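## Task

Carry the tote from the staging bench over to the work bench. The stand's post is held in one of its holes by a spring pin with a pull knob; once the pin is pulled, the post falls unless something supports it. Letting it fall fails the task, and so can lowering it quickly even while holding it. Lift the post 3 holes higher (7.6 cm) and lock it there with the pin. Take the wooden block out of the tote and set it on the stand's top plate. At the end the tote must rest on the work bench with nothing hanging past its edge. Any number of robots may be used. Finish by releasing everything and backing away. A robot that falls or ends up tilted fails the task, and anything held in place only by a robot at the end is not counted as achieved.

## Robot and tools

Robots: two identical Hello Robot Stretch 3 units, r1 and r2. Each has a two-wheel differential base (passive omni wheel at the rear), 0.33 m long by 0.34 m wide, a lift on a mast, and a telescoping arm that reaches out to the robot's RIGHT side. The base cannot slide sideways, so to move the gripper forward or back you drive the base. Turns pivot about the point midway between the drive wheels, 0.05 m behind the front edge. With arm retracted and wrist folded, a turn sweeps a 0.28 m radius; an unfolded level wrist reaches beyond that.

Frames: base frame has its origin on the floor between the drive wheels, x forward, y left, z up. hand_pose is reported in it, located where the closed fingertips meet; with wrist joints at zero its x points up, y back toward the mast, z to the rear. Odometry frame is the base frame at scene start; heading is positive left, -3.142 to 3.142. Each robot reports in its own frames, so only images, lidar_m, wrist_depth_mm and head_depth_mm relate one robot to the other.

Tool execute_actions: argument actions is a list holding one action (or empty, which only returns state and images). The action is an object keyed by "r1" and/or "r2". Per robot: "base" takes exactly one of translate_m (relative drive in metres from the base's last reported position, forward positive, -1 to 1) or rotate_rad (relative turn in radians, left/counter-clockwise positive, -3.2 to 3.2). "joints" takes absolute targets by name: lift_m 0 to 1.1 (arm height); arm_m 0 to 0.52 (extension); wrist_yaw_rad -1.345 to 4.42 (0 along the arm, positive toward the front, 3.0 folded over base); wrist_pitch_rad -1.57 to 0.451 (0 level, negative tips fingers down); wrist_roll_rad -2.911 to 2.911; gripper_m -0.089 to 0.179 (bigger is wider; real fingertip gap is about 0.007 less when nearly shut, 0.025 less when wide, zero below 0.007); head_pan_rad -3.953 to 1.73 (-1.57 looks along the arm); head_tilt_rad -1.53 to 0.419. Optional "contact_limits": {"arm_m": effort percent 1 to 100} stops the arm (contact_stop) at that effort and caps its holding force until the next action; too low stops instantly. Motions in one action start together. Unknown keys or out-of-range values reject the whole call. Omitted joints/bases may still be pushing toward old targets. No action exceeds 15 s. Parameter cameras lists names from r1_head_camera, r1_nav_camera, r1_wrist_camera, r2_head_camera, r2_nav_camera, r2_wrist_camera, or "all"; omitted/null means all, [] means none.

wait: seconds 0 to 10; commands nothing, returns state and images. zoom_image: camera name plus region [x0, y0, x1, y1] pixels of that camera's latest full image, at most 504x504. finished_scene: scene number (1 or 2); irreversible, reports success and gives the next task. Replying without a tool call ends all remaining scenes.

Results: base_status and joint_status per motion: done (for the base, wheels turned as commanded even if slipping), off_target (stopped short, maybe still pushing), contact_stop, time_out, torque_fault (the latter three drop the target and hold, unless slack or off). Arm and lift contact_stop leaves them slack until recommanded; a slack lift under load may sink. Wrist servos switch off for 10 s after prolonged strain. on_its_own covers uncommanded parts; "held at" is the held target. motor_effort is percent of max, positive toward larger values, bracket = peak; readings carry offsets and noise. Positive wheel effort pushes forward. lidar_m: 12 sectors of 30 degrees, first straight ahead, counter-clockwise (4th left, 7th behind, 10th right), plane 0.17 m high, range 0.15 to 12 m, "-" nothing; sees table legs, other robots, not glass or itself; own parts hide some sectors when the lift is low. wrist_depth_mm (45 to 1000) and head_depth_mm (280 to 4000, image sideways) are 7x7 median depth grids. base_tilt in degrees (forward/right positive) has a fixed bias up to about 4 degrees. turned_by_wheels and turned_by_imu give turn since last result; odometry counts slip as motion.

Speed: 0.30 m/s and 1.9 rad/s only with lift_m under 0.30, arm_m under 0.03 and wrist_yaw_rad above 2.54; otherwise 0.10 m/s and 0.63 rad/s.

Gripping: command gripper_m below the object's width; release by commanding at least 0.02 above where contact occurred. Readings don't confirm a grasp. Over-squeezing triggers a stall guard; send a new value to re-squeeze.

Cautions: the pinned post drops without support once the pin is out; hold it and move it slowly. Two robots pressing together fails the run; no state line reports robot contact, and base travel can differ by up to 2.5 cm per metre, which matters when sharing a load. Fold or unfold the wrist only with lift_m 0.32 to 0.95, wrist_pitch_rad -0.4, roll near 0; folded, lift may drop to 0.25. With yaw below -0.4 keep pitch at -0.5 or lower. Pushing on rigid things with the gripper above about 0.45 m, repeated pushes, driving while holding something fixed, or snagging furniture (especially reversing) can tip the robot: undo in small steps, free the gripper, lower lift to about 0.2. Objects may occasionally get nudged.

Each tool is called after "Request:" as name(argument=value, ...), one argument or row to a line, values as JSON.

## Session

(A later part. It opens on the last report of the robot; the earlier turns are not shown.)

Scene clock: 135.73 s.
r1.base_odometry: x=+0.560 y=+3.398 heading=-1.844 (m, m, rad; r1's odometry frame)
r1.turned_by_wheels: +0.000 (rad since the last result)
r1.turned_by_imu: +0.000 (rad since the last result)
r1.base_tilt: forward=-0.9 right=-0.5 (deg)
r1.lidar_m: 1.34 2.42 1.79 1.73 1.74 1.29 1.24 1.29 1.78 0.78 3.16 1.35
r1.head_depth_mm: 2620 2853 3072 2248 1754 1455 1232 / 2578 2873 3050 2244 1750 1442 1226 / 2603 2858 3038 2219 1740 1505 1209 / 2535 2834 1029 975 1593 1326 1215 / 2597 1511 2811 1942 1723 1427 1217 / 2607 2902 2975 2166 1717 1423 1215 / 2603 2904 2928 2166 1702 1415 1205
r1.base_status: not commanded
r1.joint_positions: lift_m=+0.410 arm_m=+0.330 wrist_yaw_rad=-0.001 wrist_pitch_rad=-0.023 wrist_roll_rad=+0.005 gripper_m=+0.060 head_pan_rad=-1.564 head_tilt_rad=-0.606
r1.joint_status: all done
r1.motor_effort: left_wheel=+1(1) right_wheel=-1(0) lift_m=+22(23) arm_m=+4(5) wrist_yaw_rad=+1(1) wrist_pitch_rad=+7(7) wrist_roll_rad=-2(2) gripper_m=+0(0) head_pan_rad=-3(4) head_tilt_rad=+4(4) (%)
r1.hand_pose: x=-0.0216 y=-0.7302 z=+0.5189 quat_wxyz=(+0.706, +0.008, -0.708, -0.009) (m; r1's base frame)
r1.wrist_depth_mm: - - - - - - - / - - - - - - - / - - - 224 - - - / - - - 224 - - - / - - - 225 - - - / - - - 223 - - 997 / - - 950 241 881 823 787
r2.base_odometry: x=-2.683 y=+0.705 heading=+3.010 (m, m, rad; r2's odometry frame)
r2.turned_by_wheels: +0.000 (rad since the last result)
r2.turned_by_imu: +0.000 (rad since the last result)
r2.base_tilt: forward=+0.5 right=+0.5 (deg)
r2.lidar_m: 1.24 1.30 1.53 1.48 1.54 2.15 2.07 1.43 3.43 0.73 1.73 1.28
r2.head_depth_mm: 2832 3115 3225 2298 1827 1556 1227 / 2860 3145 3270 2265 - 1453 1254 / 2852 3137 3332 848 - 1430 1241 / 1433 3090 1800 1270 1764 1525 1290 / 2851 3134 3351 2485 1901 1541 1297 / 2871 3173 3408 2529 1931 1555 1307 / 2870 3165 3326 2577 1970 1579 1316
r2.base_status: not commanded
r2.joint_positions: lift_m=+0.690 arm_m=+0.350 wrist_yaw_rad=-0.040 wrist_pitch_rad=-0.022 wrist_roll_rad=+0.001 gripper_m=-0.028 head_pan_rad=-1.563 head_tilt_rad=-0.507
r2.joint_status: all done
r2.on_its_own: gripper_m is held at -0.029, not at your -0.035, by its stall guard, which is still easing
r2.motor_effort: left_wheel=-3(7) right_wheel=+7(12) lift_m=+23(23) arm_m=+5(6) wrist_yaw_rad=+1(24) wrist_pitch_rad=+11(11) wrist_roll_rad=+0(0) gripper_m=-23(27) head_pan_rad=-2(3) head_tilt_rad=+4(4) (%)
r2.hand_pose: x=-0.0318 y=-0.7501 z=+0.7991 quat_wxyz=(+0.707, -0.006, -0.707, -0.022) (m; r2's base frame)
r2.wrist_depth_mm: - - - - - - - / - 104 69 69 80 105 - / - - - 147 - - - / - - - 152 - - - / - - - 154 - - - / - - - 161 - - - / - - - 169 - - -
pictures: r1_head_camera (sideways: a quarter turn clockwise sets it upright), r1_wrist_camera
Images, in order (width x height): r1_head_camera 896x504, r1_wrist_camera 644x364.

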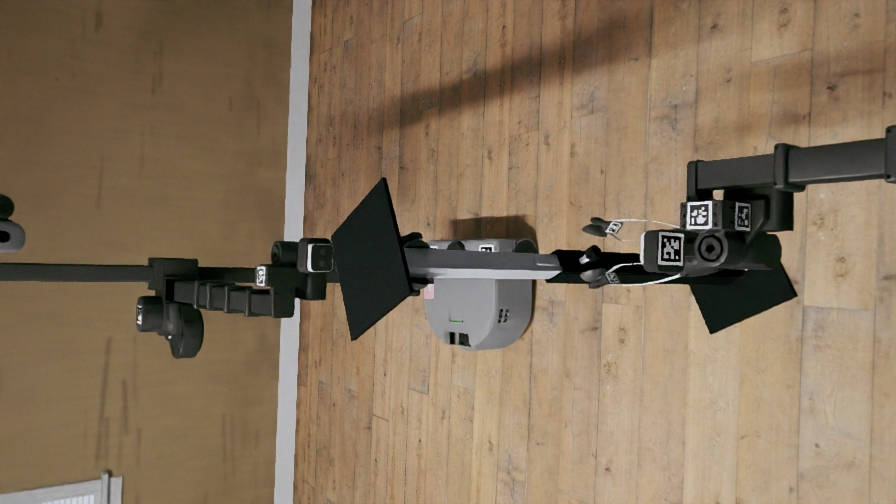

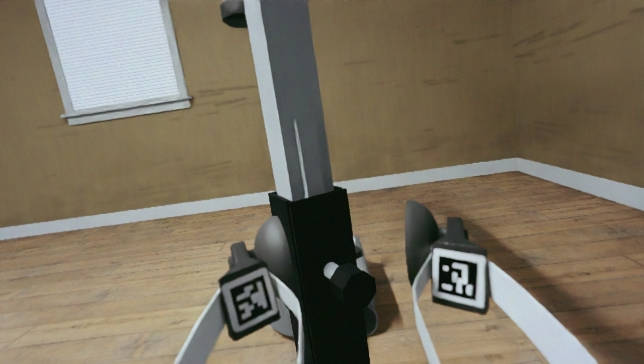

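Lower a bit more, slightly deeper, close, pull.

Request:
execute_actions(
  actions=[
    {"r1":{"joints":{"lift_m":0.39,"arm_m":0.345}}},
  ],
  cameras=[],
)

Request:
execute_actions(
  actions=[
    {"r1":{"joints":{"gripper_m":-0.05}}},
  ],
  cameras=["r1_wrist_camera"],
)

Request:
execute_actions(
  actions=[
    {"r1":{"joints":{"arm_m":0.315},"base":{"translate_m":-0.012}},"r2":{"joints":{"lift_m":0.775,"gripper_m":-0.036}}},
  ],
  cameras=["r1_wrist_camera","r2_wrist_camera"],
)

Scene clock: 137.00 s.
r1.base_odometry: x=+0.560 y=+3.398 heading=-1.844 (m, m, rad; r1's odometry frame)
r1.turned_by_wheels: +0.000 (rad since the last result)
r1.turned_by_imu: +0.000 (rad since the last result)
r1.base_tilt: forward=-0.9 right=-0.4 (deg)
r1.lidar_m: 1.34 2.43 1.79 1.73 1.74 1.29 1.24 1.30 1.79 0.78 3.15 1.35
r1.head_depth_mm: 2592 2863 3058 2241 1760 1448 1230 / 2590 2892 3069 2218 1757 1452 1227 / 2583 2872 3053 2233 1742 1510 1196 / 2523 2862 1031 979 1592 1317 1221 / 2606 1512 2862 1946 1730 1425 1214 / 2631 2886 2986 2166 1725 1420 1209 / 2590 2902 2932 2157 1705 1415 1200
r1.base_status: not commanded
r1.joint_positions: lift_m=+0.390 arm_m=+0.345 wrist_yaw_rad=-0.001 wrist_pitch_rad=-0.023 wrist_roll_rad=+0.005 gripper_m=+0.060 head_pan_rad=-1.564 head_tilt_rad=-0.606
r1.joint_status: all done
r1.motor_effort: left_wheel=+1(1) right_wheel=-1(1) lift_m=+22(24) arm_m=+5(11) wrist_yaw_rad=+1(1) wrist_pitch_rad=+7(7) wrist_roll_rad=-2(2) gripper_m=-1(1) head_pan_rad=-2(4) head_tilt_rad=+4(3) (%)
r1.hand_pose: x=-0.0216 y=-0.7452 z=+0.4989 quat_wxyz=(+0.706, +0.008, -0.708, -0.009) (m; r1's base frame)
r1.wrist_depth_mm: - - - - - - - / - - - - - - - / - - - 208 - - - / - - - 204 - - - / - - - 203 - - - / - - - 209 - - 955 / - - 906 224 857 793 784
r2.base_odometry: x=-2.683 y=+0.705 heading=+3.010 (m, m, rad; r2's odometry frame)
r2.turned_by_wheels: +0.000 (rad since the last result)
r2.turned_by_imu: +0.000 (rad since the last result)
r2.base_tilt: forward=+0.5 right=+0.6 (deg)
r2.lidar_m: 1.24 1.30 1.53 1.48 1.55 2.14 2.07 1.43 3.42 0.73 1.73 1.29
r2.head_depth_mm: 2870 3169 3242 2315 1833 1554 1220 / 2855 3156 3284 2288 - 1464 1258 / 2839 3153 3322 848 - 1430 1244 / 1435 3104 1825 1240 1779 1527 1284 / 2877 3149 3327 2483 1893 1555 1299 / 2883 3175 3331 2519 1927 1556 1304 / 2862 3138 3290 2553 1951 1578 1322
r2.base_status: not commanded
r2.joint_positions: lift_m=+0.690 arm_m=+0.350 wrist_yaw_rad=-0.041 wrist_pitch_rad=-0.022 wrist_roll_rad=+0.001 gripper_m=-0.025 head_pan_rad=-1.563 head_tilt_rad=-0.507
r2.joint_status: not commanded
r2.on_its_own: gripper_m is held at -0.026, not at your -0.035, by its stall guard, which is not easing now
r2.motor_effort: left_wheel=-4(3) right_wheel=+6(7) lift_m=+24(24) arm_m=+6(5) wrist_yaw_rad=+1(1) wrist_pitch_rad=+11(11) wrist_roll_rad=+0(0) gripper_m=-22(22) head_pan_rad=-2(3) head_tilt_rad=+4(3) (%)
r2.hand_pose: x=-0.0318 y=-0.7501 z=+0.7991 quat_wxyz=(+0.707, -0.006, -0.707, -0.022) (m; r2's base frame)
r2.wrist_depth_mm: - - - - - - - / - 104 69 69 80 105 - / - - - 147 - - - / - - - 152 - - - / - - - 154 - - - / - - - 162 - - - / - - - 169 - - -
pictures: none
No camera images: the call's "cameras" was empty. Leave "cameras" out to get every camera's image.

Scene clock: 138.60 s.
r1.base_odometry: x=+0.560 y=+3.398 heading=-1.845 (m, m, rad; r1's odometry frame)
r1.turned_by_wheels: +0.000 (rad since the last result)
r1.turned_by_imu: +0.000 (rad since the last result)
r1.base_tilt: forward=-1.0 right=-0.5 (deg)
r1.lidar_m: 1.35 2.43 1.80 1.73 1.74 1.29 1.24 1.29 1.79 0.78 3.16 1.35
r1.head_depth_mm: 2601 2866 3041 2244 1762 1451 1236 / 2619 2907 3087 2239 1751 1447 1223 / 2594 2891 3046 2218 1748 1510 1199 / 2527 2843 1037 978 1591 1322 1223 / 2606 1509 2845 1951 1738 1417 1216 / 2608 2932 2971 2185 1722 1415 1211 / 2598 2908 2929 2161 1721 1418 1207
r1.base_status: not commanded
r1.joint_positions: lift_m=+0.390 arm_m=+0.345 wrist_yaw_rad=-0.004 wrist_pitch_rad=-0.020 wrist_roll_rad=+0.005 gripper_m=-0.049 head_pan_rad=-1.564 head_tilt_rad=-0.606
r1.joint_status: all done
r1.motor_effort: left_wheel=+0(0) right_wheel=+2(2) lift_m=+22(22) arm_m=+4(4) wrist_yaw_rad=+5(4) wrist_pitch_rad=+6(7) wrist_roll_rad=-2(2) gripper_m=-24(100) head_pan_rad=-2(2) head_tilt_rad=+3(3) (%)
r1.hand_pose: x=-0.0224 y=-0.7453 z=+0.4996 quat_wxyz=(+0.706, +0.006, -0.708, -0.009) (m; r1's base frame)
r1.wrist_depth_mm: - - - - - - - / - - - - - - - / - - - 210 - - - / - - - 204 - - - / - - - 207 - - - / - - - - - - 960 / - - 981 224 836 809 765
r2.base_odometry: x=-2.683 y=+0.705 heading=+3.010 (m, m, rad; r2's odometry frame)
r2.turned_by_wheels: +0.000 (rad since the last result)
r2.turned_by_imu: +0.000 (rad since the last result)
r2.base_tilt: forward=+0.4 right=+0.6 (deg)
r2.lidar_m: 1.25 1.30 1.53 1.48 1.54 2.15 2.08 1.43 3.40 0.73 1.74 1.29
r2.head_depth_mm: 2848 3126 3227 2320 1838 1557 1222 / 2856 3146 3274 2285 - 1459 1254 / 2851 3122 3312 848 - 1422 1244 / 1440 3124 1832 1245 1776 1527 1287 / 2838 3182 3310 2445 1895 1542 1297 / 2870 3151 3442 2501 1918 1564 1319 / 2857 3147 3297 2576 1947 1580 1317
r2.base_status: not commanded
r2.joint_positions: lift_m=+0.690 arm_m=+0.350 wrist_yaw_rad=-0.041 wrist_pitch_rad=-0.022 wrist_roll_rad=+0.001 gripper_m=-0.025 head_pan_rad=-1.563 head_tilt_rad=-0.507
r2.joint_status: not commanded
r2.on_its_own: gripper_m is held at -0.026, not at your -0.035, by its stall guard, which is not easing now
r2.motor_effort: left_wheel=-4(4) right_wheel=+6(7) lift_m=+23(24) arm_m=+6(6) wrist_yaw_rad=+1(1) wrist_pitch_rad=+11(11) wrist_roll_rad=+0(0) gripper_m=-22(22) head_pan_rad=-3(3) head_tilt_rad=+5(4) (%)
r2.hand_pose: x=-0.0318 y=-0.7501 z=+0.7991 quat_wxyz=(+0.707, -0.006, -0.707, -0.022) (m; r2's base frame)
r2.wrist_depth_mm: - - - - - - - / - 104 69 69 80 105 - / - - - 146 - - - / - - - 152 - - - / - - - 154 - - - / - - - 162 - - - / - - - 169 - - -
pictures: r1_wrist_camera
Images, in order (width x height): r1_wrist_camera 644x364.

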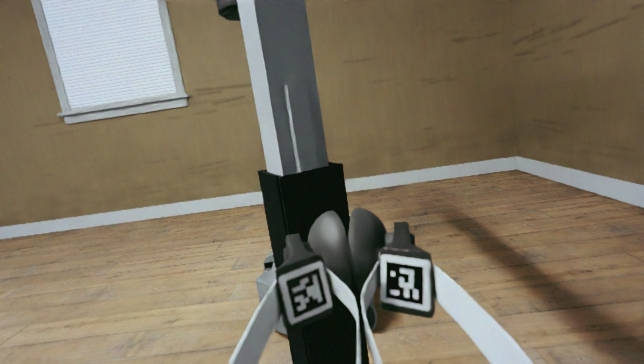

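Scene clock: 140.20 s.
r1.base_odometry: x=+0.563 y=+3.410 heading=-1.845 (m, m, rad; r1's odometry frame)
r1.turned_by_wheels: +0.000 (rad since the last result)
r1.turned_by_imu: +0.001 (rad since the last result)
r1.base_tilt: forward=-1.0 right=-0.4 (deg)
r1.lidar_m: 1.36 2.43 1.79 1.73 1.73 1.28 1.23 1.28 1.77 0.78 3.16 1.37
r1.head_depth_mm: 2601 2883 3046 2240 1760 1457 1229 / 2602 2864 3064 2237 1758 1443 1225 / 2599 2882 3069 2225 1749 1470 1194 / 2566 2787 950 1773 1684 1320 1196 / 2567 1441 2959 1929 1730 1419 1215 / 2596 2868 2966 2187 1718 1418 1210 / 2617 2942 2933 2172 1717 1414 1210
r1.base_status: done
r1.joint_positions: lift_m=+0.390 arm_m=+0.315 wrist_yaw_rad=+0.002 wrist_pitch_rad=-0.019 wrist_roll_rad=+0.004 gripper_m=-0.049 head_pan_rad=-1.564 head_tilt_rad=-0.605
r1.joint_status: all done
r1.motor_effort: left_wheel=+1(9) right_wheel=-1(14) lift_m=+23(22) arm_m=-4(8) wrist_yaw_rad=-2(19) wrist_pitch_rad=+6(6) wrist_roll_rad=-1(1) gripper_m=-19(24) head_pan_rad=-2(2) head_tilt_rad=+3(4) (%)
r1.hand_pose: x=-0.0208 y=-0.7161 z=+0.5001 quat_wxyz=(+0.706, +0.008, -0.708, -0.006) (m; r1's base frame)
r1.wrist_depth_mm: - - - - - - - / - - - - - - - / - - - - - - - / - - - 239 - - - / - - - 233 - - - / - - - - - - 975 / - - - 258 845 818 773
r2.base_odometry: x=-2.683 y=+0.705 heading=+3.010 (m, m, rad; r2's odometry frame)
r2.turned_by_wheels: +0.000 (rad since the last result)
r2.turned_by_imu: +0.000 (rad since the last result)
r2.base_tilt: forward=+0.5 right=+0.7 (deg)
r2.lidar_m: 1.24 1.30 1.53 1.48 1.55 2.15 2.07 1.43 3.42 0.73 1.74 1.29
r2.head_depth_mm: 2836 3135 3228 2309 1919 - 1244 / 2857 3107 3291 2530 1722 1489 1248 / 2860 3151 3334 849 - 1433 1239 / 1477 3054 2926 1293 1793 1522 1284 / 2868 3125 3348 2483 1867 1539 1297 / 2844 3141 3409 2519 1921 1554 1308 / 2867 3135 3303 2538 1943 1576 1319
r2.base_status: not commanded
r2.joint_positions: lift_m=+0.774 arm_m=+0.350 wrist_yaw_rad=-0.043 wrist_pitch_rad=-0.223 wrist_roll_rad=+0.001 gripper_m=-0.032 head_pan_rad=-1.563 head_tilt_rad=-0.507
r2.joint_status: gripper_m off_target (ended at -0.032, target -0.036); the others done
r2.on_its_own: wrist_pitch_rad is at rest, and its effort (+100) is outside its rest range (-20 to +32)
r2.motor_effort: left_wheel=-1(3) right_wheel=+4(7) lift_m=+41(43) arm_m=+5(6) wrist_yaw_rad=+5(5) wrist_pitch_rad=+100(100) wrist_roll_rad=+0(0) gripper_m=-21(72) head_pan_rad=-2(2) head_tilt_rad=+4(4) (%)
r2.hand_pose: x=-0.0321 y=-0.7390 z=+0.8328 quat_wxyz=(+0.701, +0.064, -0.704, -0.094) (m; r2's base frame)
r2.wrist_depth_mm: - - - - - - - / - - - - - - - / - - 168 166 166 - - / - - 109 109 109 117 - / - - 81 82 97 - - / - - 69 183 - - - / - - - 209 - - -
pictures: r1_wrist_camera, r2_wrist_camera
Images, in order (width x height): r1_wrist_camera 644x364, r2_wrist_camera 644x364.

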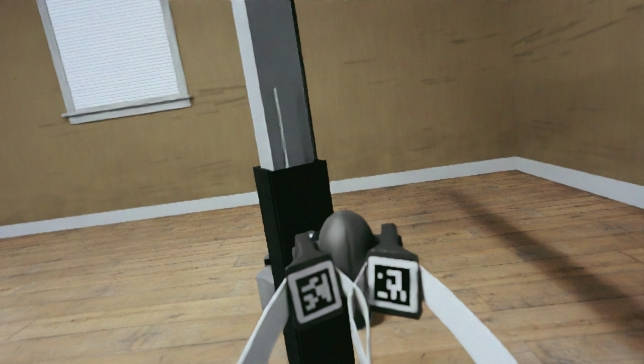

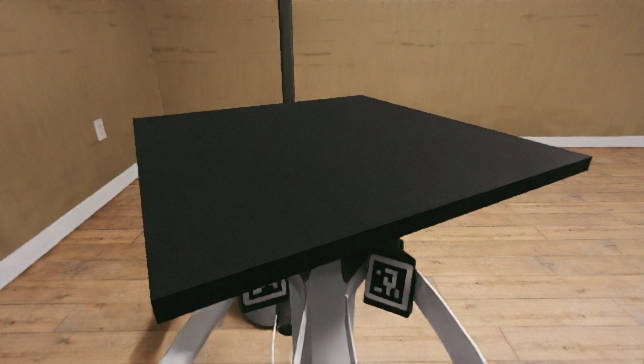

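Request:
execute_actions(
  actions=[
    {"r1":{"joints":{"gripper_m":0.06},"base":{"translate_m":0.012}},"r2":{"joints":{"lift_m":0.715}}},
  ],
  cameras=["r2_wrist_camera"],
)

Request:
execute_actions(
  actions=[
    {"r1":{"joints":{"arm_m":0.35}}},
  ],
  cameras=["r1_wrist_camera"],
)

Request:
execute_actions(
  actions=[
    {"r1":{"joints":{"gripper_m":-0.05}}},
  ],
  cameras=[],
)

Request:
execute_actions(
  actions=[
    {"r1":{"joints":{"arm_m":0.32},"base":{"translate_m":-0.012}},"r2":{"joints":{"lift_m":0.75,"gripper_m":-0.035}}},
  ],
  cameras=["r1_wrist_camera","r2_wrist_camera"],
)

Scene clock: 142.00 s.
r1.base_odometry: x=+0.560 y=+3.398 heading=-1.844 (m, m, rad; r1's odometry frame)
r1.turned_by_wheels: +0.000 (rad since the last result)
r1.turned_by_imu: +0.000 (rad since the last result)
r1.base_tilt: forward=-0.8 right=-0.5 (deg)
r1.lidar_m: 1.34 2.43 1.79 1.73 1.75 1.29 1.25 1.29 1.79 0.78 3.17 1.35
r1.head_depth_mm: 2570 2845 3064 2273 1765 1449 1236 / 2589 2871 3046 2217 1755 1438 1230 / 2599 2880 3032 2187 1743 1475 1195 / 2518 2830 1025 1768 1632 1340 1194 / 2588 1483 2817 1920 1728 1434 1214 / 2604 2890 2982 2156 1727 1417 1213 / 2582 2905 2970 2172 1713 1412 1211
r1.base_status: done
r1.joint_positions: lift_m=+0.390 arm_m=+0.315 wrist_yaw_rad=+0.002 wrist_pitch_rad=-0.019 wrist_roll_rad=+0.004 gripper_m=+0.060 head_pan_rad=-1.564 head_tilt_rad=-0.605
r1.joint_status: all done
r1.motor_effort: left_wheel=+1(6) right_wheel=-1(4) lift_m=+22(22) arm_m=-3(4) wrist_yaw_rad=-2(2) wrist_pitch_rad=+6(6) wrist_roll_rad=-2(2) gripper_m=+0(91) head_pan_rad=-2(2) head_tilt_rad=+3(3) (%)
r1.hand_pose: x=-0.0208 y=-0.7161 z=+0.5001 quat_wxyz=(+0.706, +0.008, -0.708, -0.006) (m; r1's base frame)
r1.wrist_depth_mm: - - - - - - - / - - - - - - - / - - - 238 - - - / - - - 236 - - - / - - - 234 - - - / - - - 246 - - 951 / - - 932 258 869 800 774
r2.base_odometry: x=-2.683 y=+0.705 heading=+3.010 (m, m, rad; r2's odometry frame)
r2.turned_by_wheels: +0.000 (rad since the last result)
r2.turned_by_imu: -0.006 (rad since the last result)
r2.base_tilt: forward=+0.4 right=+0.4 (deg)
r2.lidar_m: 1.25 1.30 1.53 1.48 1.54 2.14 2.12 1.43 3.43 0.73 1.74 1.29
r2.head_depth_mm: 2859 3133 3216 2318 1853 - 1223 / 2859 3161 3317 2322 - 1489 1261 / 2846 3148 3333 825 - 1406 1243 / 1489 3088 2929 1288 1789 1520 1292 / 2858 3162 3330 2512 1861 1553 1299 / 2861 3177 3411 2517 1925 1566 1307 / 2857 3138 3361 2573 1949 1577 1321
r2.base_status: not commanded
r2.joint_positions: lift_m=+0.715 arm_m=+0.349 wrist_yaw_rad=-0.036 wrist_pitch_rad=-0.036 wrist_roll_rad=-0.006 gripper_m=-0.029 head_pan_rad=-1.563 head_tilt_rad=-0.507
r2.joint_status: all done
r2.on_its_own: gripper_m is held at -0.030, not at your -0.036, by its stall guard, which is still easing; arm_m is at rest, and its effort (+22) is outside its rest range (-14 to +14)
r2.motor_effort: left_wheel=+0(2) right_wheel=+1(5) lift_m=+21(36) arm_m=+22(23) wrist_yaw_rad=-5(5) wrist_pitch_rad=+17(100) wrist_roll_rad=+2(2) gripper_m=-22(22) head_pan_rad=-3(2) head_tilt_rad=+4(4) (%)
r2.hand_pose: x=-0.0305 y=-0.7486 z=+0.8206 quat_wxyz=(+0.709, +0.001, -0.705, -0.026) (m; r2's base frame)
r2.wrist_depth_mm: - - - - - - - / - - - - - - - / - - 156 160 164 - - / - 60 68 78 - - - / - - - 160 - - - / - - - 167 - - - / - - - 177 - - -
pictures: r2_wrist_camera
Images, in order (width x height): r2_wrist_camera 644x364.

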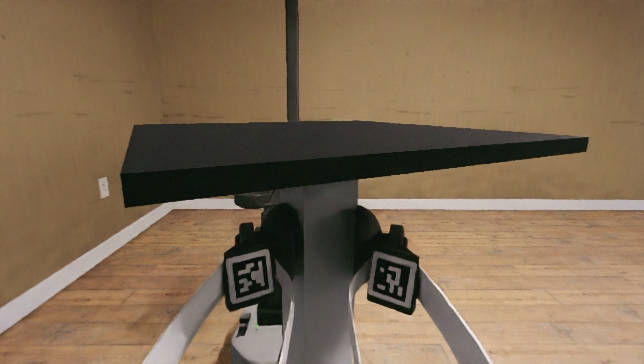

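Scene clock: 143.30 s.
r1.base_odometry: x=+0.560 y=+3.398 heading=-1.844 (m, m, rad; r1's odometry frame)
r1.turned_by_wheels: +0.000 (rad since the last result)
r1.turned_by_imu: +0.000 (rad since the last result)
r1.base_tilt: forward=-0.9 right=-0.3 (deg)
r1.lidar_m: 1.35 2.42 1.78 1.73 1.74 1.29 1.24 1.30 1.78 0.78 3.16 1.35
r1.head_depth_mm: 2606 2873 3072 2250 1775 1452 1234 / 2606 2860 3077 2234 1753 1440 1228 / 2588 2897 3060 2222 1756 1518 1195 / 2531 2840 1028 1770 1601 1318 1218 / 2623 1485 2870 1933 1728 1421 1217 / 2596 2903 2984 2177 1724 1427 1210 / 2619 2909 2924 2171 1718 1418 1207
r1.base_status: not commanded
r1.joint_positions: lift_m=+0.390 arm_m=+0.350 wrist_yaw_rad=+0.002 wrist_pitch_rad=-0.019 wrist_roll_rad=+0.004 gripper_m=+0.060 head_pan_rad=-1.564 head_tilt_rad=-0.605
r1.joint_status: all done
r1.motor_effort: left_wheel=+1(1) right_wheel=-1(2) lift_m=+23(22) arm_m=+4(7) wrist_yaw_rad=-2(3) wrist_pitch_rad=+6(6) wrist_roll_rad=-1(2) gripper_m=-1(1) head_pan_rad=-3(2) head_tilt_rad=+3(3) (%)
r1.hand_pose: x=-0.0209 y=-0.7504 z=+0.5001 quat_wxyz=(+0.706, +0.008, -0.708, -0.006) (m; r1's base frame)
r1.wrist_depth_mm: - - - - - - - / - - - - - - - / - - - 204 - - - / - - - 199 - - - / - - - 201 - - - / - - - 203 - - 961 / - - 922 216 856 799 771
r2.base_odometry: x=-2.683 y=+0.705 heading=+3.010 (m, m, rad; r2's odometry frame)
r2.turned_by_wheels: +0.000 (rad since the last result)
r2.turned_by_imu: +0.000 (rad since the last result)
r2.base_tilt: forward=+0.5 right=+0.4 (deg)
r2.lidar_m: 1.24 1.30 1.53 1.48 1.54 2.14 2.11 1.43 3.43 0.73 1.74 1.29
r2.head_depth_mm: 2869 3159 3224 2324 1874 - 1228 / 2871 3113 3341 2334 - 1486 1257 / 2859 3159 3308 825 - 1397 1245 / 1463 3082 2925 1231 1783 1540 1287 / 2882 3175 3326 2491 1869 1544 1306 / 2838 3120 3396 2526 1941 1555 1306 / 2847 3149 3372 2570 1942 1575 1326
r2.base_status: not commanded
r2.joint_positions: lift_m=+0.715 arm_m=+0.349 wrist_yaw_rad=-0.036 wrist_pitch_rad=-0.036 wrist_roll_rad=-0.006 gripper_m=-0.026 head_pan_rad=-1.563 head_tilt_rad=-0.507
r2.joint_status: not commanded
r2.on_its_own: gripper_m is held at -0.027, not at your -0.036, by its stall guard, which is not easing now; arm_m is at rest, and its effort (+22) is outside its rest range (-14 to +14)
r2.motor_effort: left_wheel=+0(0) right_wheel=+0(1) lift_m=+21(22) arm_m=+22(22) wrist_yaw_rad=-4(5) wrist_pitch_rad=+17(17) wrist_roll_rad=+3(2) gripper_m=-21(22) head_pan_rad=-2(3) head_tilt_rad=+4(4) (%)
r2.hand_pose: x=-0.0305 y=-0.7486 z=+0.8207 quat_wxyz=(+0.709, +0.000, -0.705, -0.026) (m; r2's base frame)
r2.wrist_depth_mm: - - - - - - - / - - - - - - - / - - 156 160 164 - - / - 60 68 79 - - - / - - - 160 - - - / - - - 168 - - - / - - - 177 - - -
pictures: r1_wrist_camera
Images, in order (width x height): r1_wrist_camera 644x364.

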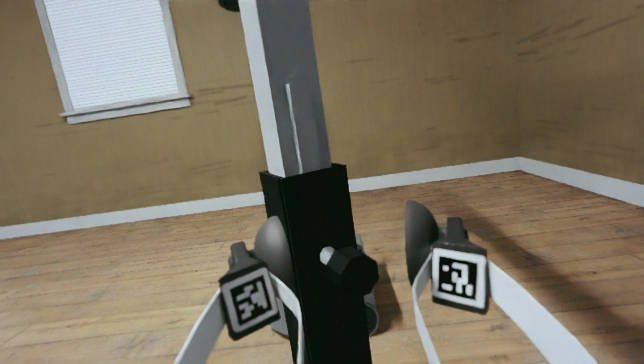

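Scene clock: 144.90 s.
r1.base_odometry: x=+0.560 y=+3.398 heading=-1.845 (m, m, rad; r1's odometry frame)
r1.turned_by_wheels: +0.000 (rad since the last result)
r1.turned_by_imu: +0.000 (rad since the last result)
r1.base_tilt: forward=-1.0 right=-0.4 (deg)
r1.lidar_m: 1.34 2.42 1.79 1.73 1.75 1.28 1.24 1.29 1.78 0.78 3.16 1.35
r1.head_depth_mm: 2578 2859 3091 2253 1766 1449 1235 / 2570 2883 3060 2240 1746 1449 1229 / 2618 2897 3041 2216 1749 1518 1197 / 2538 2831 1028 1765 1601 1322 1222 / 2611 1481 2854 1938 1733 1429 1219 / 2623 2933 2961 2182 1722 1416 1209 / 2626 2914 2950 2174 1704 1420 1203
r1.base_status: not commanded
r1.joint_positions: lift_m=+0.390 arm_m=+0.350 wrist_yaw_rad=-0.003 wrist_pitch_rad=-0.014 wrist_roll_rad=+0.004 gripper_m=-0.049 head_pan_rad=-1.564 head_tilt_rad=-0.605
r1.joint_status: all done
r1.motor_effort: left_wheel=-1(0) right_wheel=+3(3) lift_m=+22(22) arm_m=+6(5) wrist_yaw_rad=+3(3) wrist_pitch_rad=+4(6) wrist_roll_rad=-1(1) gripper_m=-24(100) head_pan_rad=-4(3) head_tilt_rad=+3(3) (%)
r1.hand_pose: x=-0.0222 y=-0.7503 z=+0.5012 quat_wxyz=(+0.706, +0.004, -0.708, -0.006) (m; r1's base frame)
r1.wrist_depth_mm: - - - - - - - / - - - - - - - / - - - 205 - - - / - - - 200 - - - / - - - 200 - - - / - - - - - - 960 / - - - 217 868 798 776
r2.base_odometry: x=-2.683 y=+0.705 heading=+3.010 (m, m, rad; r2's odometry frame)
r2.turned_by_wheels: +0.000 (rad since the last result)
r2.turned_by_imu: +0.000 (rad since the last result)
r2.base_tilt: forward=+0.4 right=+0.5 (deg)
r2.lidar_m: 1.25 1.30 1.53 1.48 1.55 2.14 2.11 1.43 3.41 0.73 1.74 1.29
r2.head_depth_mm: 2849 3104 3175 2337 1863 - 1230 / 2858 3123 3293 2334 - 1483 1261 / 2870 3143 3319 823 - 1405 1242 / 1483 3106 2922 1230 1805 1533 1294 / 2829 3155 3315 2486 1853 1545 1299 / 2851 3155 3434 2513 1939 1566 1305 / 2858 3190 3356 2566 1945 1581 1323
r2.base_status: not commanded
r2.joint_positions: lift_m=+0.715 arm_m=+0.349 wrist_yaw_rad=-0.036 wrist_pitch_rad=-0.036 wrist_roll_rad=-0.006 gripper_m=-0.026 head_pan_rad=-1.563 head_tilt_rad=-0.507
r2.joint_status: not commanded
r2.on_its_own: gripper_m is held at -0.027, not at your -0.036, by its stall guard, which is not easing now; arm_m is at rest, and its effort (+23) is outside its rest range (-14 to +14)
r2.motor_effort: left_wheel=+1(1) right_wheel=+1(0) lift_m=+21(21) arm_m=+23(23) wrist_yaw_rad=-4(4) wrist_pitch_rad=+17(17) wrist_roll_rad=+3(3) gripper_m=-21(21) head_pan_rad=-2(2) head_tilt_rad=+4(4) (%)
r2.hand_pose: x=-0.0305 y=-0.7486 z=+0.8207 quat_wxyz=(+0.709, +0.000, -0.705, -0.026) (m; r2's base frame)
r2.wrist_depth_mm: - - - - - - - / - - - - - - - / - - 156 159 163 - - / - 60 68 78 - - - / - - - 160 - - - / - - - 168 - - - / - - - 177 - - -
pictures: none
No camera images: the call's "cameras" was empty. Leave "cameras" out to get every camera's image.

Scene clock: 146.43 s.
r1.base_odometry: x=+0.563 y=+3.410 heading=-1.845 (m, m, rad; r1's odometry frame)
r1.turned_by_wheels: +0.000 (rad since the last result)
r1.turned_by_imu: +0.001 (rad since the last result)
r1.base_tilt: forward=-0.8 right=-0.5 (deg)
r1.lidar_m: 1.36 2.43 1.79 1.73 1.73 1.27 1.23 1.28 1.77 0.78 3.16 1.37
r1.head_depth_mm: 2587 2860 3055 2232 1757 1453 1231 / 2592 2901 3052 2227 1752 1437 1223 / 2573 2879 3058 2224 1751 1485 1197 / 2562 2828 979 1760 1642 1318 1196 / 2537 1439 2849 1919 1726 1419 1218 / 2613 2911 2967 2183 1717 1420 1214 / 2602 2891 2959 2171 1712 1417 1205
r1.base_status: done
r1.joint_positions: lift_m=+0.390 arm_m=+0.320 wrist_yaw_rad=+0.003 wrist_pitch_rad=-0.018 wrist_roll_rad=+0.004 gripper_m=-0.049 head_pan_rad=-1.564 head_tilt_rad=-0.605
r1.joint_status: all done
r1.motor_effort: left_wheel=+1(8) right_wheel=-1(11) lift_m=+22(22) arm_m=-4(6) wrist_yaw_rad=-3(22) wrist_pitch_rad=+6(6) wrist_roll_rad=-1(2) gripper_m=-19(24) head_pan_rad=-3(2) head_tilt_rad=+3(4) (%)
r1.hand_pose: x=-0.0208 y=-0.7211 z=+0.5002 quat_wxyz=(+0.706, +0.008, -0.708, -0.006) (m; r1's base frame)
r1.wrist_depth_mm: - - - - - - - / - - - - - - - / - - - - - - - / - - - 234 - - - / - - - 227 - - - / - - - - - - 940 / - - - 252 845 813 766
r2.base_odometry: x=-2.683 y=+0.705 heading=+3.010 (m, m, rad; r2's odometry frame)
r2.turned_by_wheels: +0.000 (rad since the last result)
r2.turned_by_imu: +0.000 (rad since the last result)
r2.base_tilt: forward=+0.5 right=+0.7 (deg)
r2.lidar_m: 1.25 1.30 1.53 1.48 1.55 2.15 2.12 1.43 3.42 0.73 1.74 1.29
r2.head_depth_mm: 2852 3153 3200 2300 1882 - 1225 / 2823 3163 3306 2426 - 1504 1257 / 2858 3155 3316 830 - 1404 1241 / 1475 3094 3043 1243 1772 1531 1285 / 2840 3139 3360 2483 1859 1549 1302 / 2856 3174 3419 2521 1931 1559 1310 / 2863 3163 3339 2563 1950 1576 1321
r2.base_status: not commanded
r2.joint_positions: lift_m=+0.750 arm_m=+0.349 wrist_yaw_rad=-0.036 wrist_pitch_rad=-0.140 wrist_roll_rad=-0.006 gripper_m=-0.031 head_pan_rad=-1.563 head_tilt_rad=-0.507
r2.joint_status: gripper_m off_target (ended at -0.031, target -0.035); the others done
r2.on_its_own: wrist_pitch_rad is at rest, and its effort (+66) is outside its rest range (-20 to +32)
r2.motor_effort: left_wheel=+0(0) right_wheel=+0(0) lift_m=+36(38) arm_m=+14(22) wrist_yaw_rad=-4(5) wrist_pitch_rad=+66(66) wrist_roll_rad=+2(2) gripper_m=-21(66) head_pan_rad=-1(1) head_tilt_rad=+4(4) (%)
r2.hand_pose: x=-0.0304 y=-0.7443 z=+0.8285 quat_wxyz=(+0.707, +0.037, -0.704, -0.062) (m; r2's base frame)
r2.wrist_depth_mm: - - - - - - - / - - - - - - - / - - 163 165 167 - - / - 99 91 91 93 113 - / - 67 67 75 - - - / - - - 173 - - - / - - - 190 - - -
pictures: r1_wrist_camera, r2_wrist_camera
Images, in order (width x height): r1_wrist_camera 644x364, r2_wrist_camera 644x364.

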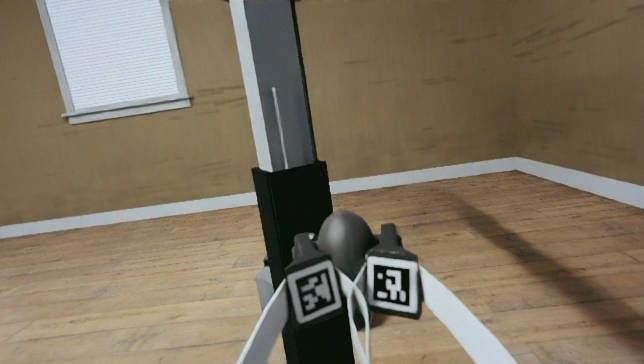

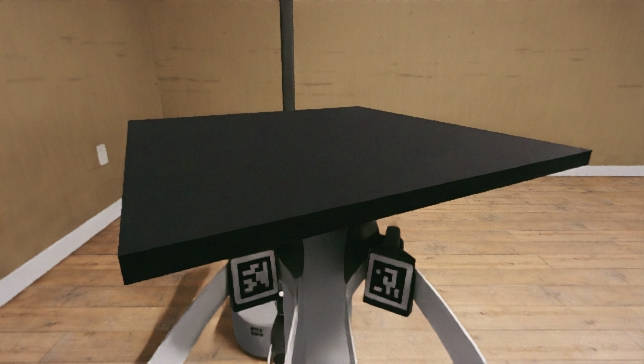

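Request:
execute_actions(
  actions=[
    {"r1":{"joints":{"gripper_m":0.07,"arm_m":0.28},"base":{"translate_m":-0.11}},"r2":{"joints":{"lift_m":0.72,"gripper_m":0.06}}},
  ],
  cameras=[],
)

Request:
execute_actions(
  actions=[
    {"r1":{"joints":{"wrist_yaw_rad":0.45,"arm_m":0.33}},"r2":{"joints":{"lift_m":0.68,"arm_m":0.345}}},
  ],
  cameras=["r1_wrist_camera","r1_head_camera"],
)

Scene clock: 148.93 s.
r1.base_odometry: x=+0.593 y=+3.516 heading=-1.845 (m, m, rad; r1's odometry frame)
r1.turned_by_wheels: +0.000 (rad since the last result)
r1.turned_by_imu: +0.001 (rad since the last result)
r1.base_tilt: forward=-0.9 right=-0.3 (deg)
r1.lidar_m: 1.47 2.43 1.79 1.74 1.58 1.16 1.12 1.17 1.61 0.79 3.17 1.72
r1.head_depth_mm: 2584 2856 3021 2250 1770 1450 1236 / 2605 2892 3070 2226 1760 1445 1227 / 2593 2889 3055 2219 1741 1474 1196 / 2610 2887 3010 2197 1746 1485 1192 / 2575 1602 974 1762 1588 1349 1214 / 2597 2789 2816 2084 1712 1419 1214 / 2625 2904 2917 2165 1723 1423 1209
r1.base_status: done
r1.joint_positions: lift_m=+0.390 arm_m=+0.280 wrist_yaw_rad=+0.002 wrist_pitch_rad=-0.019 wrist_roll_rad=+0.004 gripper_m=+0.070 head_pan_rad=-1.564 head_tilt_rad=-0.605
r1.joint_status: all done
r1.motor_effort: left_wheel=+1(3) right_wheel=-1(7) lift_m=+22(22) arm_m=-4(3) wrist_yaw_rad=-3(3) wrist_pitch_rad=+6(6) wrist_roll_rad=-2(1) gripper_m=+0(92) head_pan_rad=-2(2) head_tilt_rad=+2(3) (%)
r1.hand_pose: x=-0.0209 y=-0.6811 z=+0.5001 quat_wxyz=(+0.706, +0.008, -0.708, -0.006) (m; r1's base frame)
r1.wrist_depth_mm: - 263 - - - - - / - - - - - - - / - - - - - - - / - 281 - - - - - / - - - - - - - / - - 289 - - - 960 / - - 881 903 871 807 774
r2.base_odometry: x=-2.683 y=+0.705 heading=+3.010 (m, m, rad; r2's odometry frame)
r2.turned_by_wheels: +0.000 (rad since the last result)
r2.turned_by_imu: +0.000 (rad since the last result)
r2.base_tilt: forward=+0.4 right=+0.7 (deg)
r2.lidar_m: 1.25 1.30 1.53 1.48 1.54 2.14 2.11 1.43 3.43 0.73 1.74 1.29
r2.head_depth_mm: 2892 3141 3233 2297 1865 - 1224 / 2874 3116 3326 2348 - 1494 1257 / 2853 3165 3316 823 - 1408 1244 / 2864 3125 3311 1274 1780 1528 1285 / 1458 3110 1739 1986 1793 1545 1293 / 2847 3157 3421 2527 1920 1557 1305 / 2855 3153 3360 2573 1948 1577 1314
r2.base_status: not commanded
r2.joint_positions: lift_m=+0.720 arm_m=+0.350 wrist_yaw_rad=-0.036 wrist_pitch_rad=-0.023 wrist_roll_rad=-0.006 gripper_m=+0.060 head_pan_rad=-1.563 head_tilt_rad=-0.507
r2.joint_status: all done
r2.motor_effort: left_wheel=+1(2) right_wheel=-1(3) lift_m=+24(32) arm_m=+6(14) wrist_yaw_rad=-3(6) wrist_pitch_rad=+11(66) wrist_roll_rad=+2(3) gripper_m=+0(83) head_pan_rad=-3(4) head_tilt_rad=+4(5) (%)
r2.hand_pose: x=-0.0307 y=-0.7501 z=+0.8289 quat_wxyz=(+0.709, -0.005, -0.705, -0.021) (m; r2's base frame)
r2.wrist_depth_mm: - - - - - - - / - - - - - - - / - - - - - - - / - 92 80 81 94 115 - / - 56 62 155 - - - / - - - 163 - - - / - - - 170 - - -
pictures: none
No camera images: the call's "cameras" was empty. Leave "cameras" out to get every camera's image.

Scene clock: 150.40 s.
r1.base_odometry: x=+0.593 y=+3.516 heading=-1.845 (m, m, rad; r1's odometry frame)
r1.turned_by_wheels: +0.000 (rad since the last result)
r1.turned_by_imu: +0.000 (rad since the last result)
r1.base_tilt: forward=-0.9 right=-0.4 (deg)
r1.lidar_m: 1.46 2.43 1.79 1.73 1.58 1.16 1.12 1.17 1.61 0.79 3.17 1.71
r1.head_depth_mm: 2615 2894 3045 2244 1764 1447 1232 / 2603 2868 3063 2234 1753 1444 1224 / 2623 2872 3044 2215 1752 1521 1217 / 2601 2873 3031 2191 1733 1504 1217 / 2569 1596 1005 1770 1586 1349 1215 / 2631 2775 2554 2027 1713 1414 1207 / 2598 2903 2964 2172 1711 1420 1209
r1.base_status: not commanded
r1.joint_positions: lift_m=+0.390 arm_m=+0.330 wrist_yaw_rad=+0.447 wrist_pitch_rad=-0.019 wrist_roll_rad=+0.004 gripper_m=+0.070 head_pan_rad=-1.564 head_tilt_rad=-0.605
r1.joint_status: all done
r1.motor_effort: left_wheel=+1(1) right_wheel=+0(1) lift_m=+22(22) arm_m=+5(5) wrist_yaw_rad=+4(3) wrist_pitch_rad=+6(6) wrist_roll_rad=-1(2) gripper_m=-1(1) head_pan_rad=-1(4) head_tilt_rad=+4(4) (%)
r1.hand_pose: x=+0.0892 y=-0.7052 z=+0.5001 quat_wxyz=(+0.690, +0.164, -0.689, +0.150) (m; r1's base frame)
r1.wrist_depth_mm: - - - - - - - / - - - - - - - / - - - - - - - / - - - - - - - / - - - - 965 - - / - - - - 571 - 963 / - - 919 916 771 816 767
r2.base_odometry: x=-2.683 y=+0.705 heading=+3.010 (m, m, rad; r2's odometry frame)
r2.turned_by_wheels: +0.000 (rad since the last result)
r2.turned_by_imu: +0.000 (rad since the last result)
r2.base_tilt: forward=+0.6 right=+0.5 (deg)
r2.lidar_m: 1.25 1.30 1.53 1.48 1.55 2.14 2.11 1.43 3.44 0.73 1.74 1.28
r2.head_depth_mm: 2854 3173 3220 2293 1801 1515 - / 2857 3094 3280 2282 - 1455 1255 / 2867 3133 3373 853 - 1415 1239 / 2840 3173 3340 1208 1770 1526 1284 / 1459 3117 1734 1852 1817 1543 1297 / 2854 3158 3423 2517 1925 1554 1310 / 2859 3163 3338 2565 1943 1570 1320
r2.base_status: not commanded
r2.joint_positions: lift_m=+0.680 arm_m=+0.345 wrist_yaw_rad=-0.036 wrist_pitch_rad=-0.022 wrist_roll_rad=-0.006 gripper_m=+0.060 head_pan_rad=-1.563 head_tilt_rad=-0.507
r2.joint_status: all done
r2.motor_effort: left_wheel=+1(1) right_wheel=+0(1) lift_m=+24(25) arm_m=-6(5) wrist_yaw_rad=-4(3) wrist_pitch_rad=+11(11) wrist_roll_rad=+2(3) gripper_m=+0(0) head_pan_rad=-2(2) head_tilt_rad=+5(4) (%)
r2.hand_pose: x=-0.0308 y=-0.7458 z=+0.7892 quat_wxyz=(+0.709, -0.005, -0.705, -0.021) (m; r2's base frame)
r2.wrist_depth_mm: - 67 66 70 85 - - / - - 180 140 174 - - / - - - 149 - - - / - - - 155 - - - / - - 814 161 - - - / - - - 167 - - - / - - 525 176 - - -
pictures: r1_head_camera (sideways: a quarter turn clockwise sets it upright), r1_wrist_camera
Images, in order (width x height): r1_head_camera 896x504, r1_wrist_camera 644x364.

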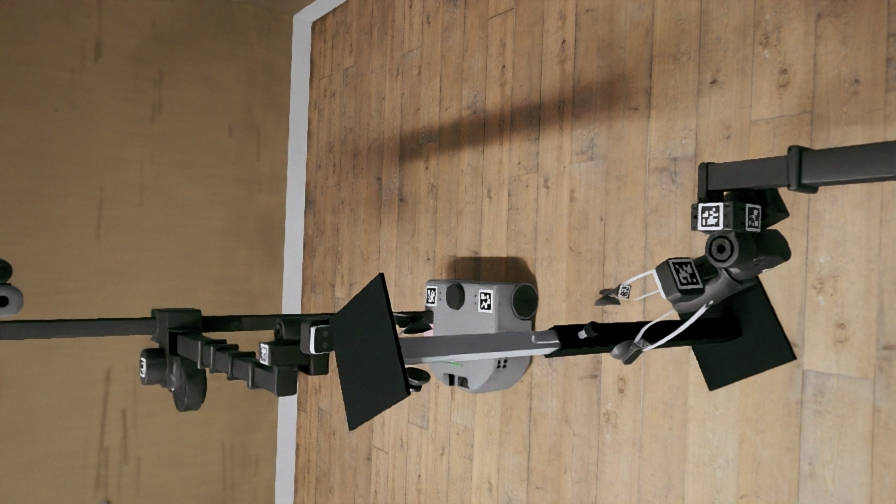

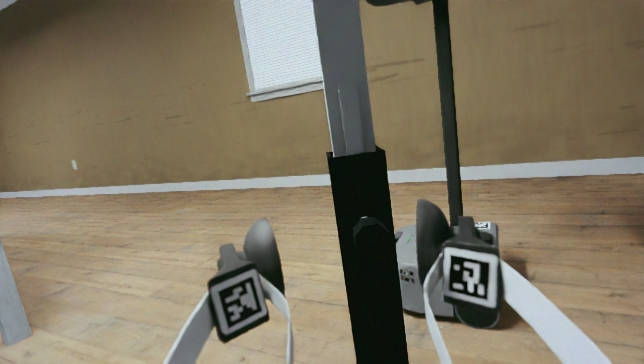

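Request:
execute_actions(
  actions=[
    {"r1":{"joints":{"arm_m":0.385}},"r2":{"joints":{"gripper_m":-0.035}}},
  ],
  cameras=["r1_wrist_camera","r1_head_camera"],
)

Scene clock: 152.00 s.
r1.base_odometry: x=+0.593 y=+3.516 heading=-1.845 (m, m, rad; r1's odometry frame)
r1.turned_by_wheels: +0.000 (rad since the last result)
r1.turned_by_imu: +0.000 (rad since the last result)
r1.base_tilt: forward=-1.0 right=-0.4 (deg)
r1.lidar_m: 1.46 2.44 1.79 1.73 1.57 1.16 1.12 1.17 1.61 0.79 3.16 1.72
r1.head_depth_mm: 2574 2871 3047 2239 1763 1449 1231 / 2604 2851 3077 2237 1757 1451 1225 / 2585 2875 3055 2220 1750 1482 1223 / 2619 2907 3037 2202 1742 1365 1227 / 2554 1592 1007 1754 1632 1347 1221 / 2612 2750 2542 2024 1722 1425 1211 / 2610 2907 2944 2176 1710 1416 1207
r1.base_status: not commanded
r1.joint_positions: lift_m=+0.390 arm_m=+0.385 wrist_yaw_rad=+0.448 wrist_pitch_rad=-0.019 wrist_roll_rad=+0.004 gripper_m=+0.070 head_pan_rad=-1.564 head_tilt_rad=-0.605
r1.joint_status: all done
r1.motor_effort: left_wheel=+1(1) right_wheel=-1(1) lift_m=+22(22) arm_m=+5(1) wrist_yaw_rad=+3(3) wrist_pitch_rad=+6(6) wrist_roll_rad=-2(1) gripper_m=+0(0) head_pan_rad=-2(3) head_tilt_rad=+3(3) (%)
r1.hand_pose: x=+0.0893 y=-0.7602 z=+0.5001 quat_wxyz=(+0.690, +0.164, -0.689, +0.150) (m; r1's base frame)
r1.wrist_depth_mm: - - - 189 - - - / - - - 194 - - - / - - - 199 - - - / - - - 197 - - - / - - - 201 - - - / - - - 205 873 - 946 / - - 915 216 830 796 779
r2.base_odometry: x=-2.683 y=+0.705 heading=+3.010 (m, m, rad; r2's odometry frame)
r2.turned_by_wheels: +0.000 (rad since the last result)
r2.turned_by_imu: +0.000 (rad since the last result)
r2.base_tilt: forward=+0.5 right=+0.6 (deg)
r2.lidar_m: 1.25 1.30 1.53 1.48 1.55 2.13 2.12 1.43 3.43 0.73 1.74 1.29
r2.head_depth_mm: 2844 3110 3187 2313 1817 1510 - / 2835 3128 3307 2285 - 1457 1253 / 2841 3069 3334 851 - 1423 1239 / 2889 3146 3357 1858 1721 1530 1286 / 1464 3119 1737 2215 1792 1543 1298 / 2859 3142 3431 2493 1928 1562 1309 / 2881 3138 3383 2601 1960 1575 1323
r2.base_status: not commanded
r2.joint_positions: lift_m=+0.680 arm_m=+0.345 wrist_yaw_rad=-0.035 wrist_pitch_rad=-0.023 wrist_roll_rad=-0.006 gripper_m=-0.034 head_pan_rad=-1.563 head_tilt_rad=-0.507
r2.joint_status: all done
r2.motor_effort: left_wheel=+2(3) right_wheel=-2(4) lift_m=+24(24) arm_m=+3(5) wrist_yaw_rad=-6(6) wrist_pitch_rad=+11(11) wrist_roll_rad=+2(2) gripper_m=-23(100) head_pan_rad=-2(2) head_tilt_rad=+4(4) (%)
r2.hand_pose: x=-0.0303 y=-0.7453 z=+0.7889 quat_wxyz=(+0.709, -0.004, -0.705, -0.021) (m; r2's base frame)
r2.wrist_depth_mm: - 68 67 72 87 - - / - - 182 142 176 - - / - - - 152 - - - / - - - 157 - - - / - - 838 160 - - - / - - 503 167 - - - / - - 472 178 - - -
pictures: r1_head_camera (sideways: a quarter turn clockwise sets it upright), r1_wrist_camera
Images, in order (width x height): r1_head_camera 896x504, r1_wrist_camera 644x364.

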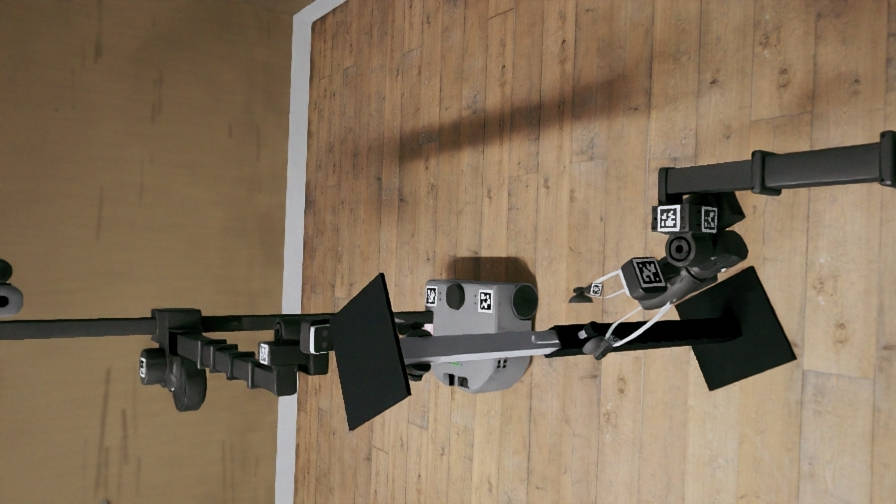

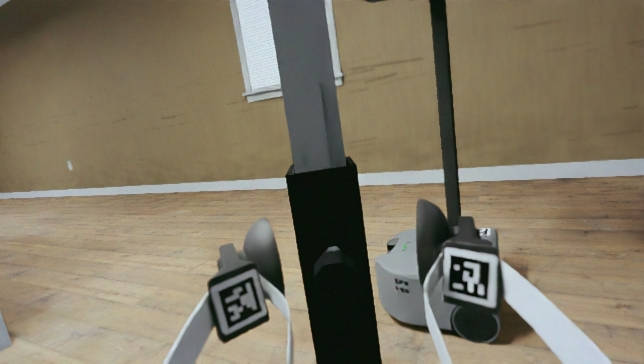

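Request:
execute_actions(
  actions=[
    {"r1":{"joints":{"gripper_m":-0.05},"base":{"translate_m":0.01}}},
  ],
  cameras=["r1_wrist_camera"],
)

Request:
execute_actions(
  actions=[
    {"r1":{"joints":{"arm_m":0.36},"base":{"translate_m":-0.012}},"r2":{"joints":{"lift_m":0.758,"gripper_m":-0.036}}},
  ],
  cameras=["r1_wrist_camera","r2_wrist_camera"],
)

Scene clock: 153.87 s.
r1.base_odometry: x=+0.590 y=+3.506 heading=-1.845 (m, m, rad; r1's odometry frame)
r1.turned_by_wheels: +0.000 (rad since the last result)
r1.turned_by_imu: +0.000 (rad since the last result)
r1.base_tilt: forward=-1.0 right=-0.3 (deg)
r1.lidar_m: 1.46 2.42 1.79 1.74 1.59 1.17 1.13 1.18 1.63 0.79 3.15 1.71
r1.head_depth_mm: 2587 2891 3084 2254 1771 1449 1230 / 2594 2885 3097 2236 1759 1449 1227 / 2605 2852 3062 2207 1743 1480 1221 / 2601 2887 3026 2207 1739 1360 1215 / 2568 1626 1005 1774 1671 1353 1215 / 2589 2821 2823 2008 1715 1417 1206 / 2620 2915 2967 2167 1713 1418 1210
r1.base_status: done
r1.joint_positions: lift_m=+0.390 arm_m=+0.385 wrist_yaw_rad=+0.446 wrist_pitch_rad=-0.012 wrist_roll_rad=+0.004 gripper_m=-0.049 head_pan_rad=-1.564 head_tilt_rad=-0.605
r1.joint_status: all done
r1.motor_effort: left_wheel=+0(4) right_wheel=+2(5) lift_m=+22(22) arm_m=+4(5) wrist_yaw_rad=+6(6) wrist_pitch_rad=+4(6) wrist_roll_rad=-1(2) gripper_m=-27(100) head_pan_rad=-2(2) head_tilt_rad=+3(3) (%)
r1.hand_pose: x=+0.0889 y=-0.7606 z=+0.5017 quat_wxyz=(+0.689, +0.161, -0.690, +0.152) (m; r1's base frame)
r1.wrist_depth_mm: - - - 185 - - - / - - - 190 - - - / - - - 195 - - - / - - - 192 - - - / - - - 195 - - - / - - - 164 - 959 961 / - - - 210 832 801 772
r2.base_odometry: x=-2.683 y=+0.705 heading=+3.010 (m, m, rad; r2's odometry frame)
r2.turned_by_wheels: +0.000 (rad since the last result)
r2.turned_by_imu: +0.000 (rad since the last result)
r2.base_tilt: forward=+0.5 right=+0.6 (deg)
r2.lidar_m: 1.25 1.30 1.53 1.48 1.55 2.14 2.11 1.43 3.43 0.73 1.75 1.29
r2.head_depth_mm: 2864 3124 3171 2341 1815 1517 - / 2878 3128 3272 2274 - 1452 1262 / 2841 3149 3354 853 - 1421 1239 / 2850 3135 3353 1858 1719 1531 1292 / 2781 3109 1742 2290 1798 1537 1294 / 2853 3159 3377 2506 1933 1563 1306 / 2858 3163 3355 2589 1960 1582 1322
r2.base_status: not commanded
r2.joint_positions: lift_m=+0.680 arm_m=+0.345 wrist_yaw_rad=-0.035 wrist_pitch_rad=-0.023 wrist_roll_rad=-0.006 gripper_m=-0.028 head_pan_rad=-1.563 head_tilt_rad=-0.507
r2.joint_status: not commanded
r2.on_its_own: gripper_m is held at -0.029, not at your -0.035, by its stall guard, which is not easing now
r2.motor_effort: left_wheel=+2(2) right_wheel=-2(2) lift_m=+24(23) arm_m=+3(3) wrist_yaw_rad=-5(5) wrist_pitch_rad=+11(11) wrist_roll_rad=+3(2) gripper_m=-21(21) head_pan_rad=-3(2) head_tilt_rad=+4(4) (%)
r2.hand_pose: x=-0.0303 y=-0.7453 z=+0.7889 quat_wxyz=(+0.709, -0.004, -0.705, -0.021) (m; r2's base frame)
r2.wrist_depth_mm: - 68 67 72 87 - - / - - 181 142 175 - - / - - - 151 - - - / - - - 157 - - - / - - 942 159 - - - / - - 500 167 - - - / - - 454 178 - - -
pictures: r1_wrist_camera
Images, in order (width x height): r1_wrist_camera 644x364.

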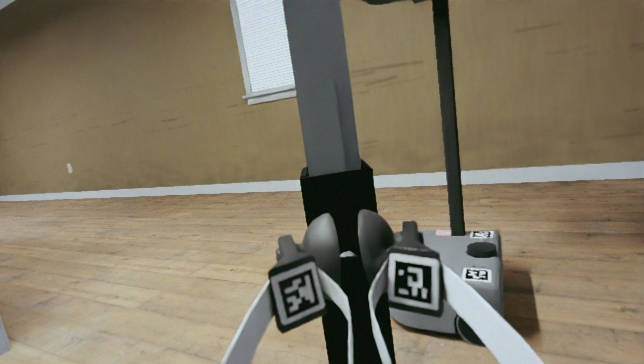

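Scene clock: 155.40 s.
r1.base_odometry: x=+0.593 y=+3.518 heading=-1.845 (m, m, rad; r1's odometry frame)
r1.turned_by_wheels: +0.000 (rad since the last result)
r1.turned_by_imu: +0.000 (rad since the last result)
r1.base_tilt: forward=-0.8 right=-0.3 (deg)
r1.lidar_m: 1.46 2.42 1.79 1.73 1.57 1.16 1.12 1.16 1.61 0.79 3.16 1.72
r1.head_depth_mm: 2601 2887 3048 2257 1764 1455 1234 / 2596 2898 3099 2241 1762 1438 1223 / 2599 2887 3054 2229 1747 1516 1224 / 2591 2875 3038 2198 1726 1506 1220 / 2513 1620 992 1774 1582 1333 1215 / 2595 1491 2981 2009 1712 1423 1211 / 2597 2922 2920 2150 1715 1415 1207
r1.base_status: done
r1.joint_positions: lift_m=+0.390 arm_m=+0.360 wrist_yaw_rad=+0.452 wrist_pitch_rad=-0.018 wrist_roll_rad=+0.004 gripper_m=-0.046 head_pan_rad=-1.564 head_tilt_rad=-0.605
r1.joint_status: all done
r1.motor_effort: left_wheel=+1(7) right_wheel=-1(20) lift_m=+22(22) arm_m=-4(8) wrist_yaw_rad=-1(5) wrist_pitch_rad=+6(6) wrist_roll_rad=-1(1) gripper_m=-18(27) head_pan_rad=-2(3) head_tilt_rad=+3(3) (%)
r1.hand_pose: x=+0.0902 y=-0.7355 z=+0.5002 quat_wxyz=(+0.690, +0.165, -0.689, +0.151) (m; r1's base frame)
r1.wrist_depth_mm: - - - 211 - - - / - - - 216 - - - / - - - 223 - - - / - - - 221 - - - / - - - - - - - / - - - - - 909 948 / - - 996 827 796 815 769
r2.base_odometry: x=-2.683 y=+0.705 heading=+3.010 (m, m, rad; r2's odometry frame)
r2.turned_by_wheels: +0.000 (rad since the last result)
r2.turned_by_imu: +0.000 (rad since the last result)
r2.base_tilt: forward=+0.6 right=+0.6 (deg)
r2.lidar_m: 1.25 1.30 1.53 1.48 1.55 2.14 2.11 1.43 3.42 0.73 1.74 1.29
r2.head_depth_mm: 2821 3137 3223 2295 1855 - 1225 / 2847 3157 3253 2428 - 1493 1255 / 2866 3147 3310 828 - 1408 1243 / 2884 3172 3335 1563 1757 1526 1288 / 1468 3090 1733 1893 1795 1543 1309 / 2877 3151 3403 2505 1933 1557 1306 / 2888 3125 3352 2534 1941 1584 1315
r2.base_status: not commanded
r2.joint_positions: lift_m=+0.757 arm_m=+0.345 wrist_yaw_rad=-0.035 wrist_pitch_rad=-0.211 wrist_roll_rad=-0.006 gripper_m=-0.035 head_pan_rad=-1.563 head_tilt_rad=-0.507
r2.joint_status: all done
r2.on_its_own: wrist_pitch_rad is at rest, and its effort (+99) is outside its rest range (-20 to +32)
r2.motor_effort: left_wheel=+2(2) right_wheel=-1(2) lift_m=+40(41) arm_m=+3(3) wrist_yaw_rad=-6(6) wrist_pitch_rad=+99(99) wrist_roll_rad=+2(3) gripper_m=-21(61) head_pan_rad=-1(3) head_tilt_rad=+4(4) (%)
r2.hand_pose: x=-0.0300 y=-0.7352 z=+0.8189 quat_wxyz=(+0.704, +0.063, -0.702, -0.087) (m; r2's base frame)
r2.wrist_depth_mm: - - - - - - - / - - - - - - - / - 146 114 116 116 117 - / - 86 74 80 - - - / - - 531 170 - - - / - - 561 190 - - - / - - - 211 - - -
pictures: r1_wrist_camera, r2_wrist_camera
Images, in order (width x height): r1_wrist_camera 644x364, r2_wrist_camera 644x364.

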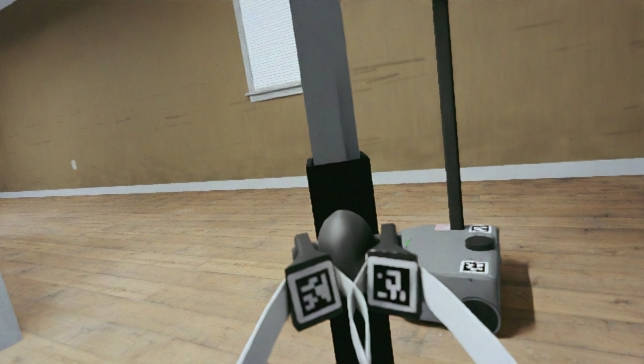

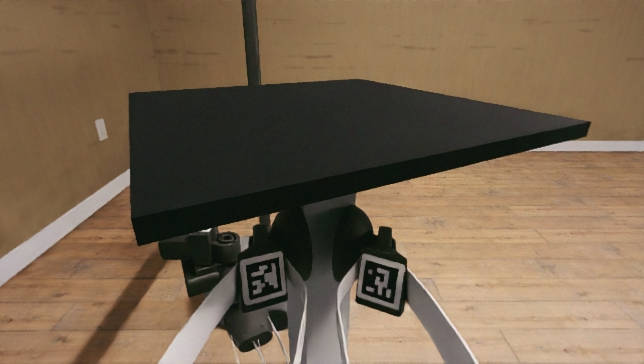

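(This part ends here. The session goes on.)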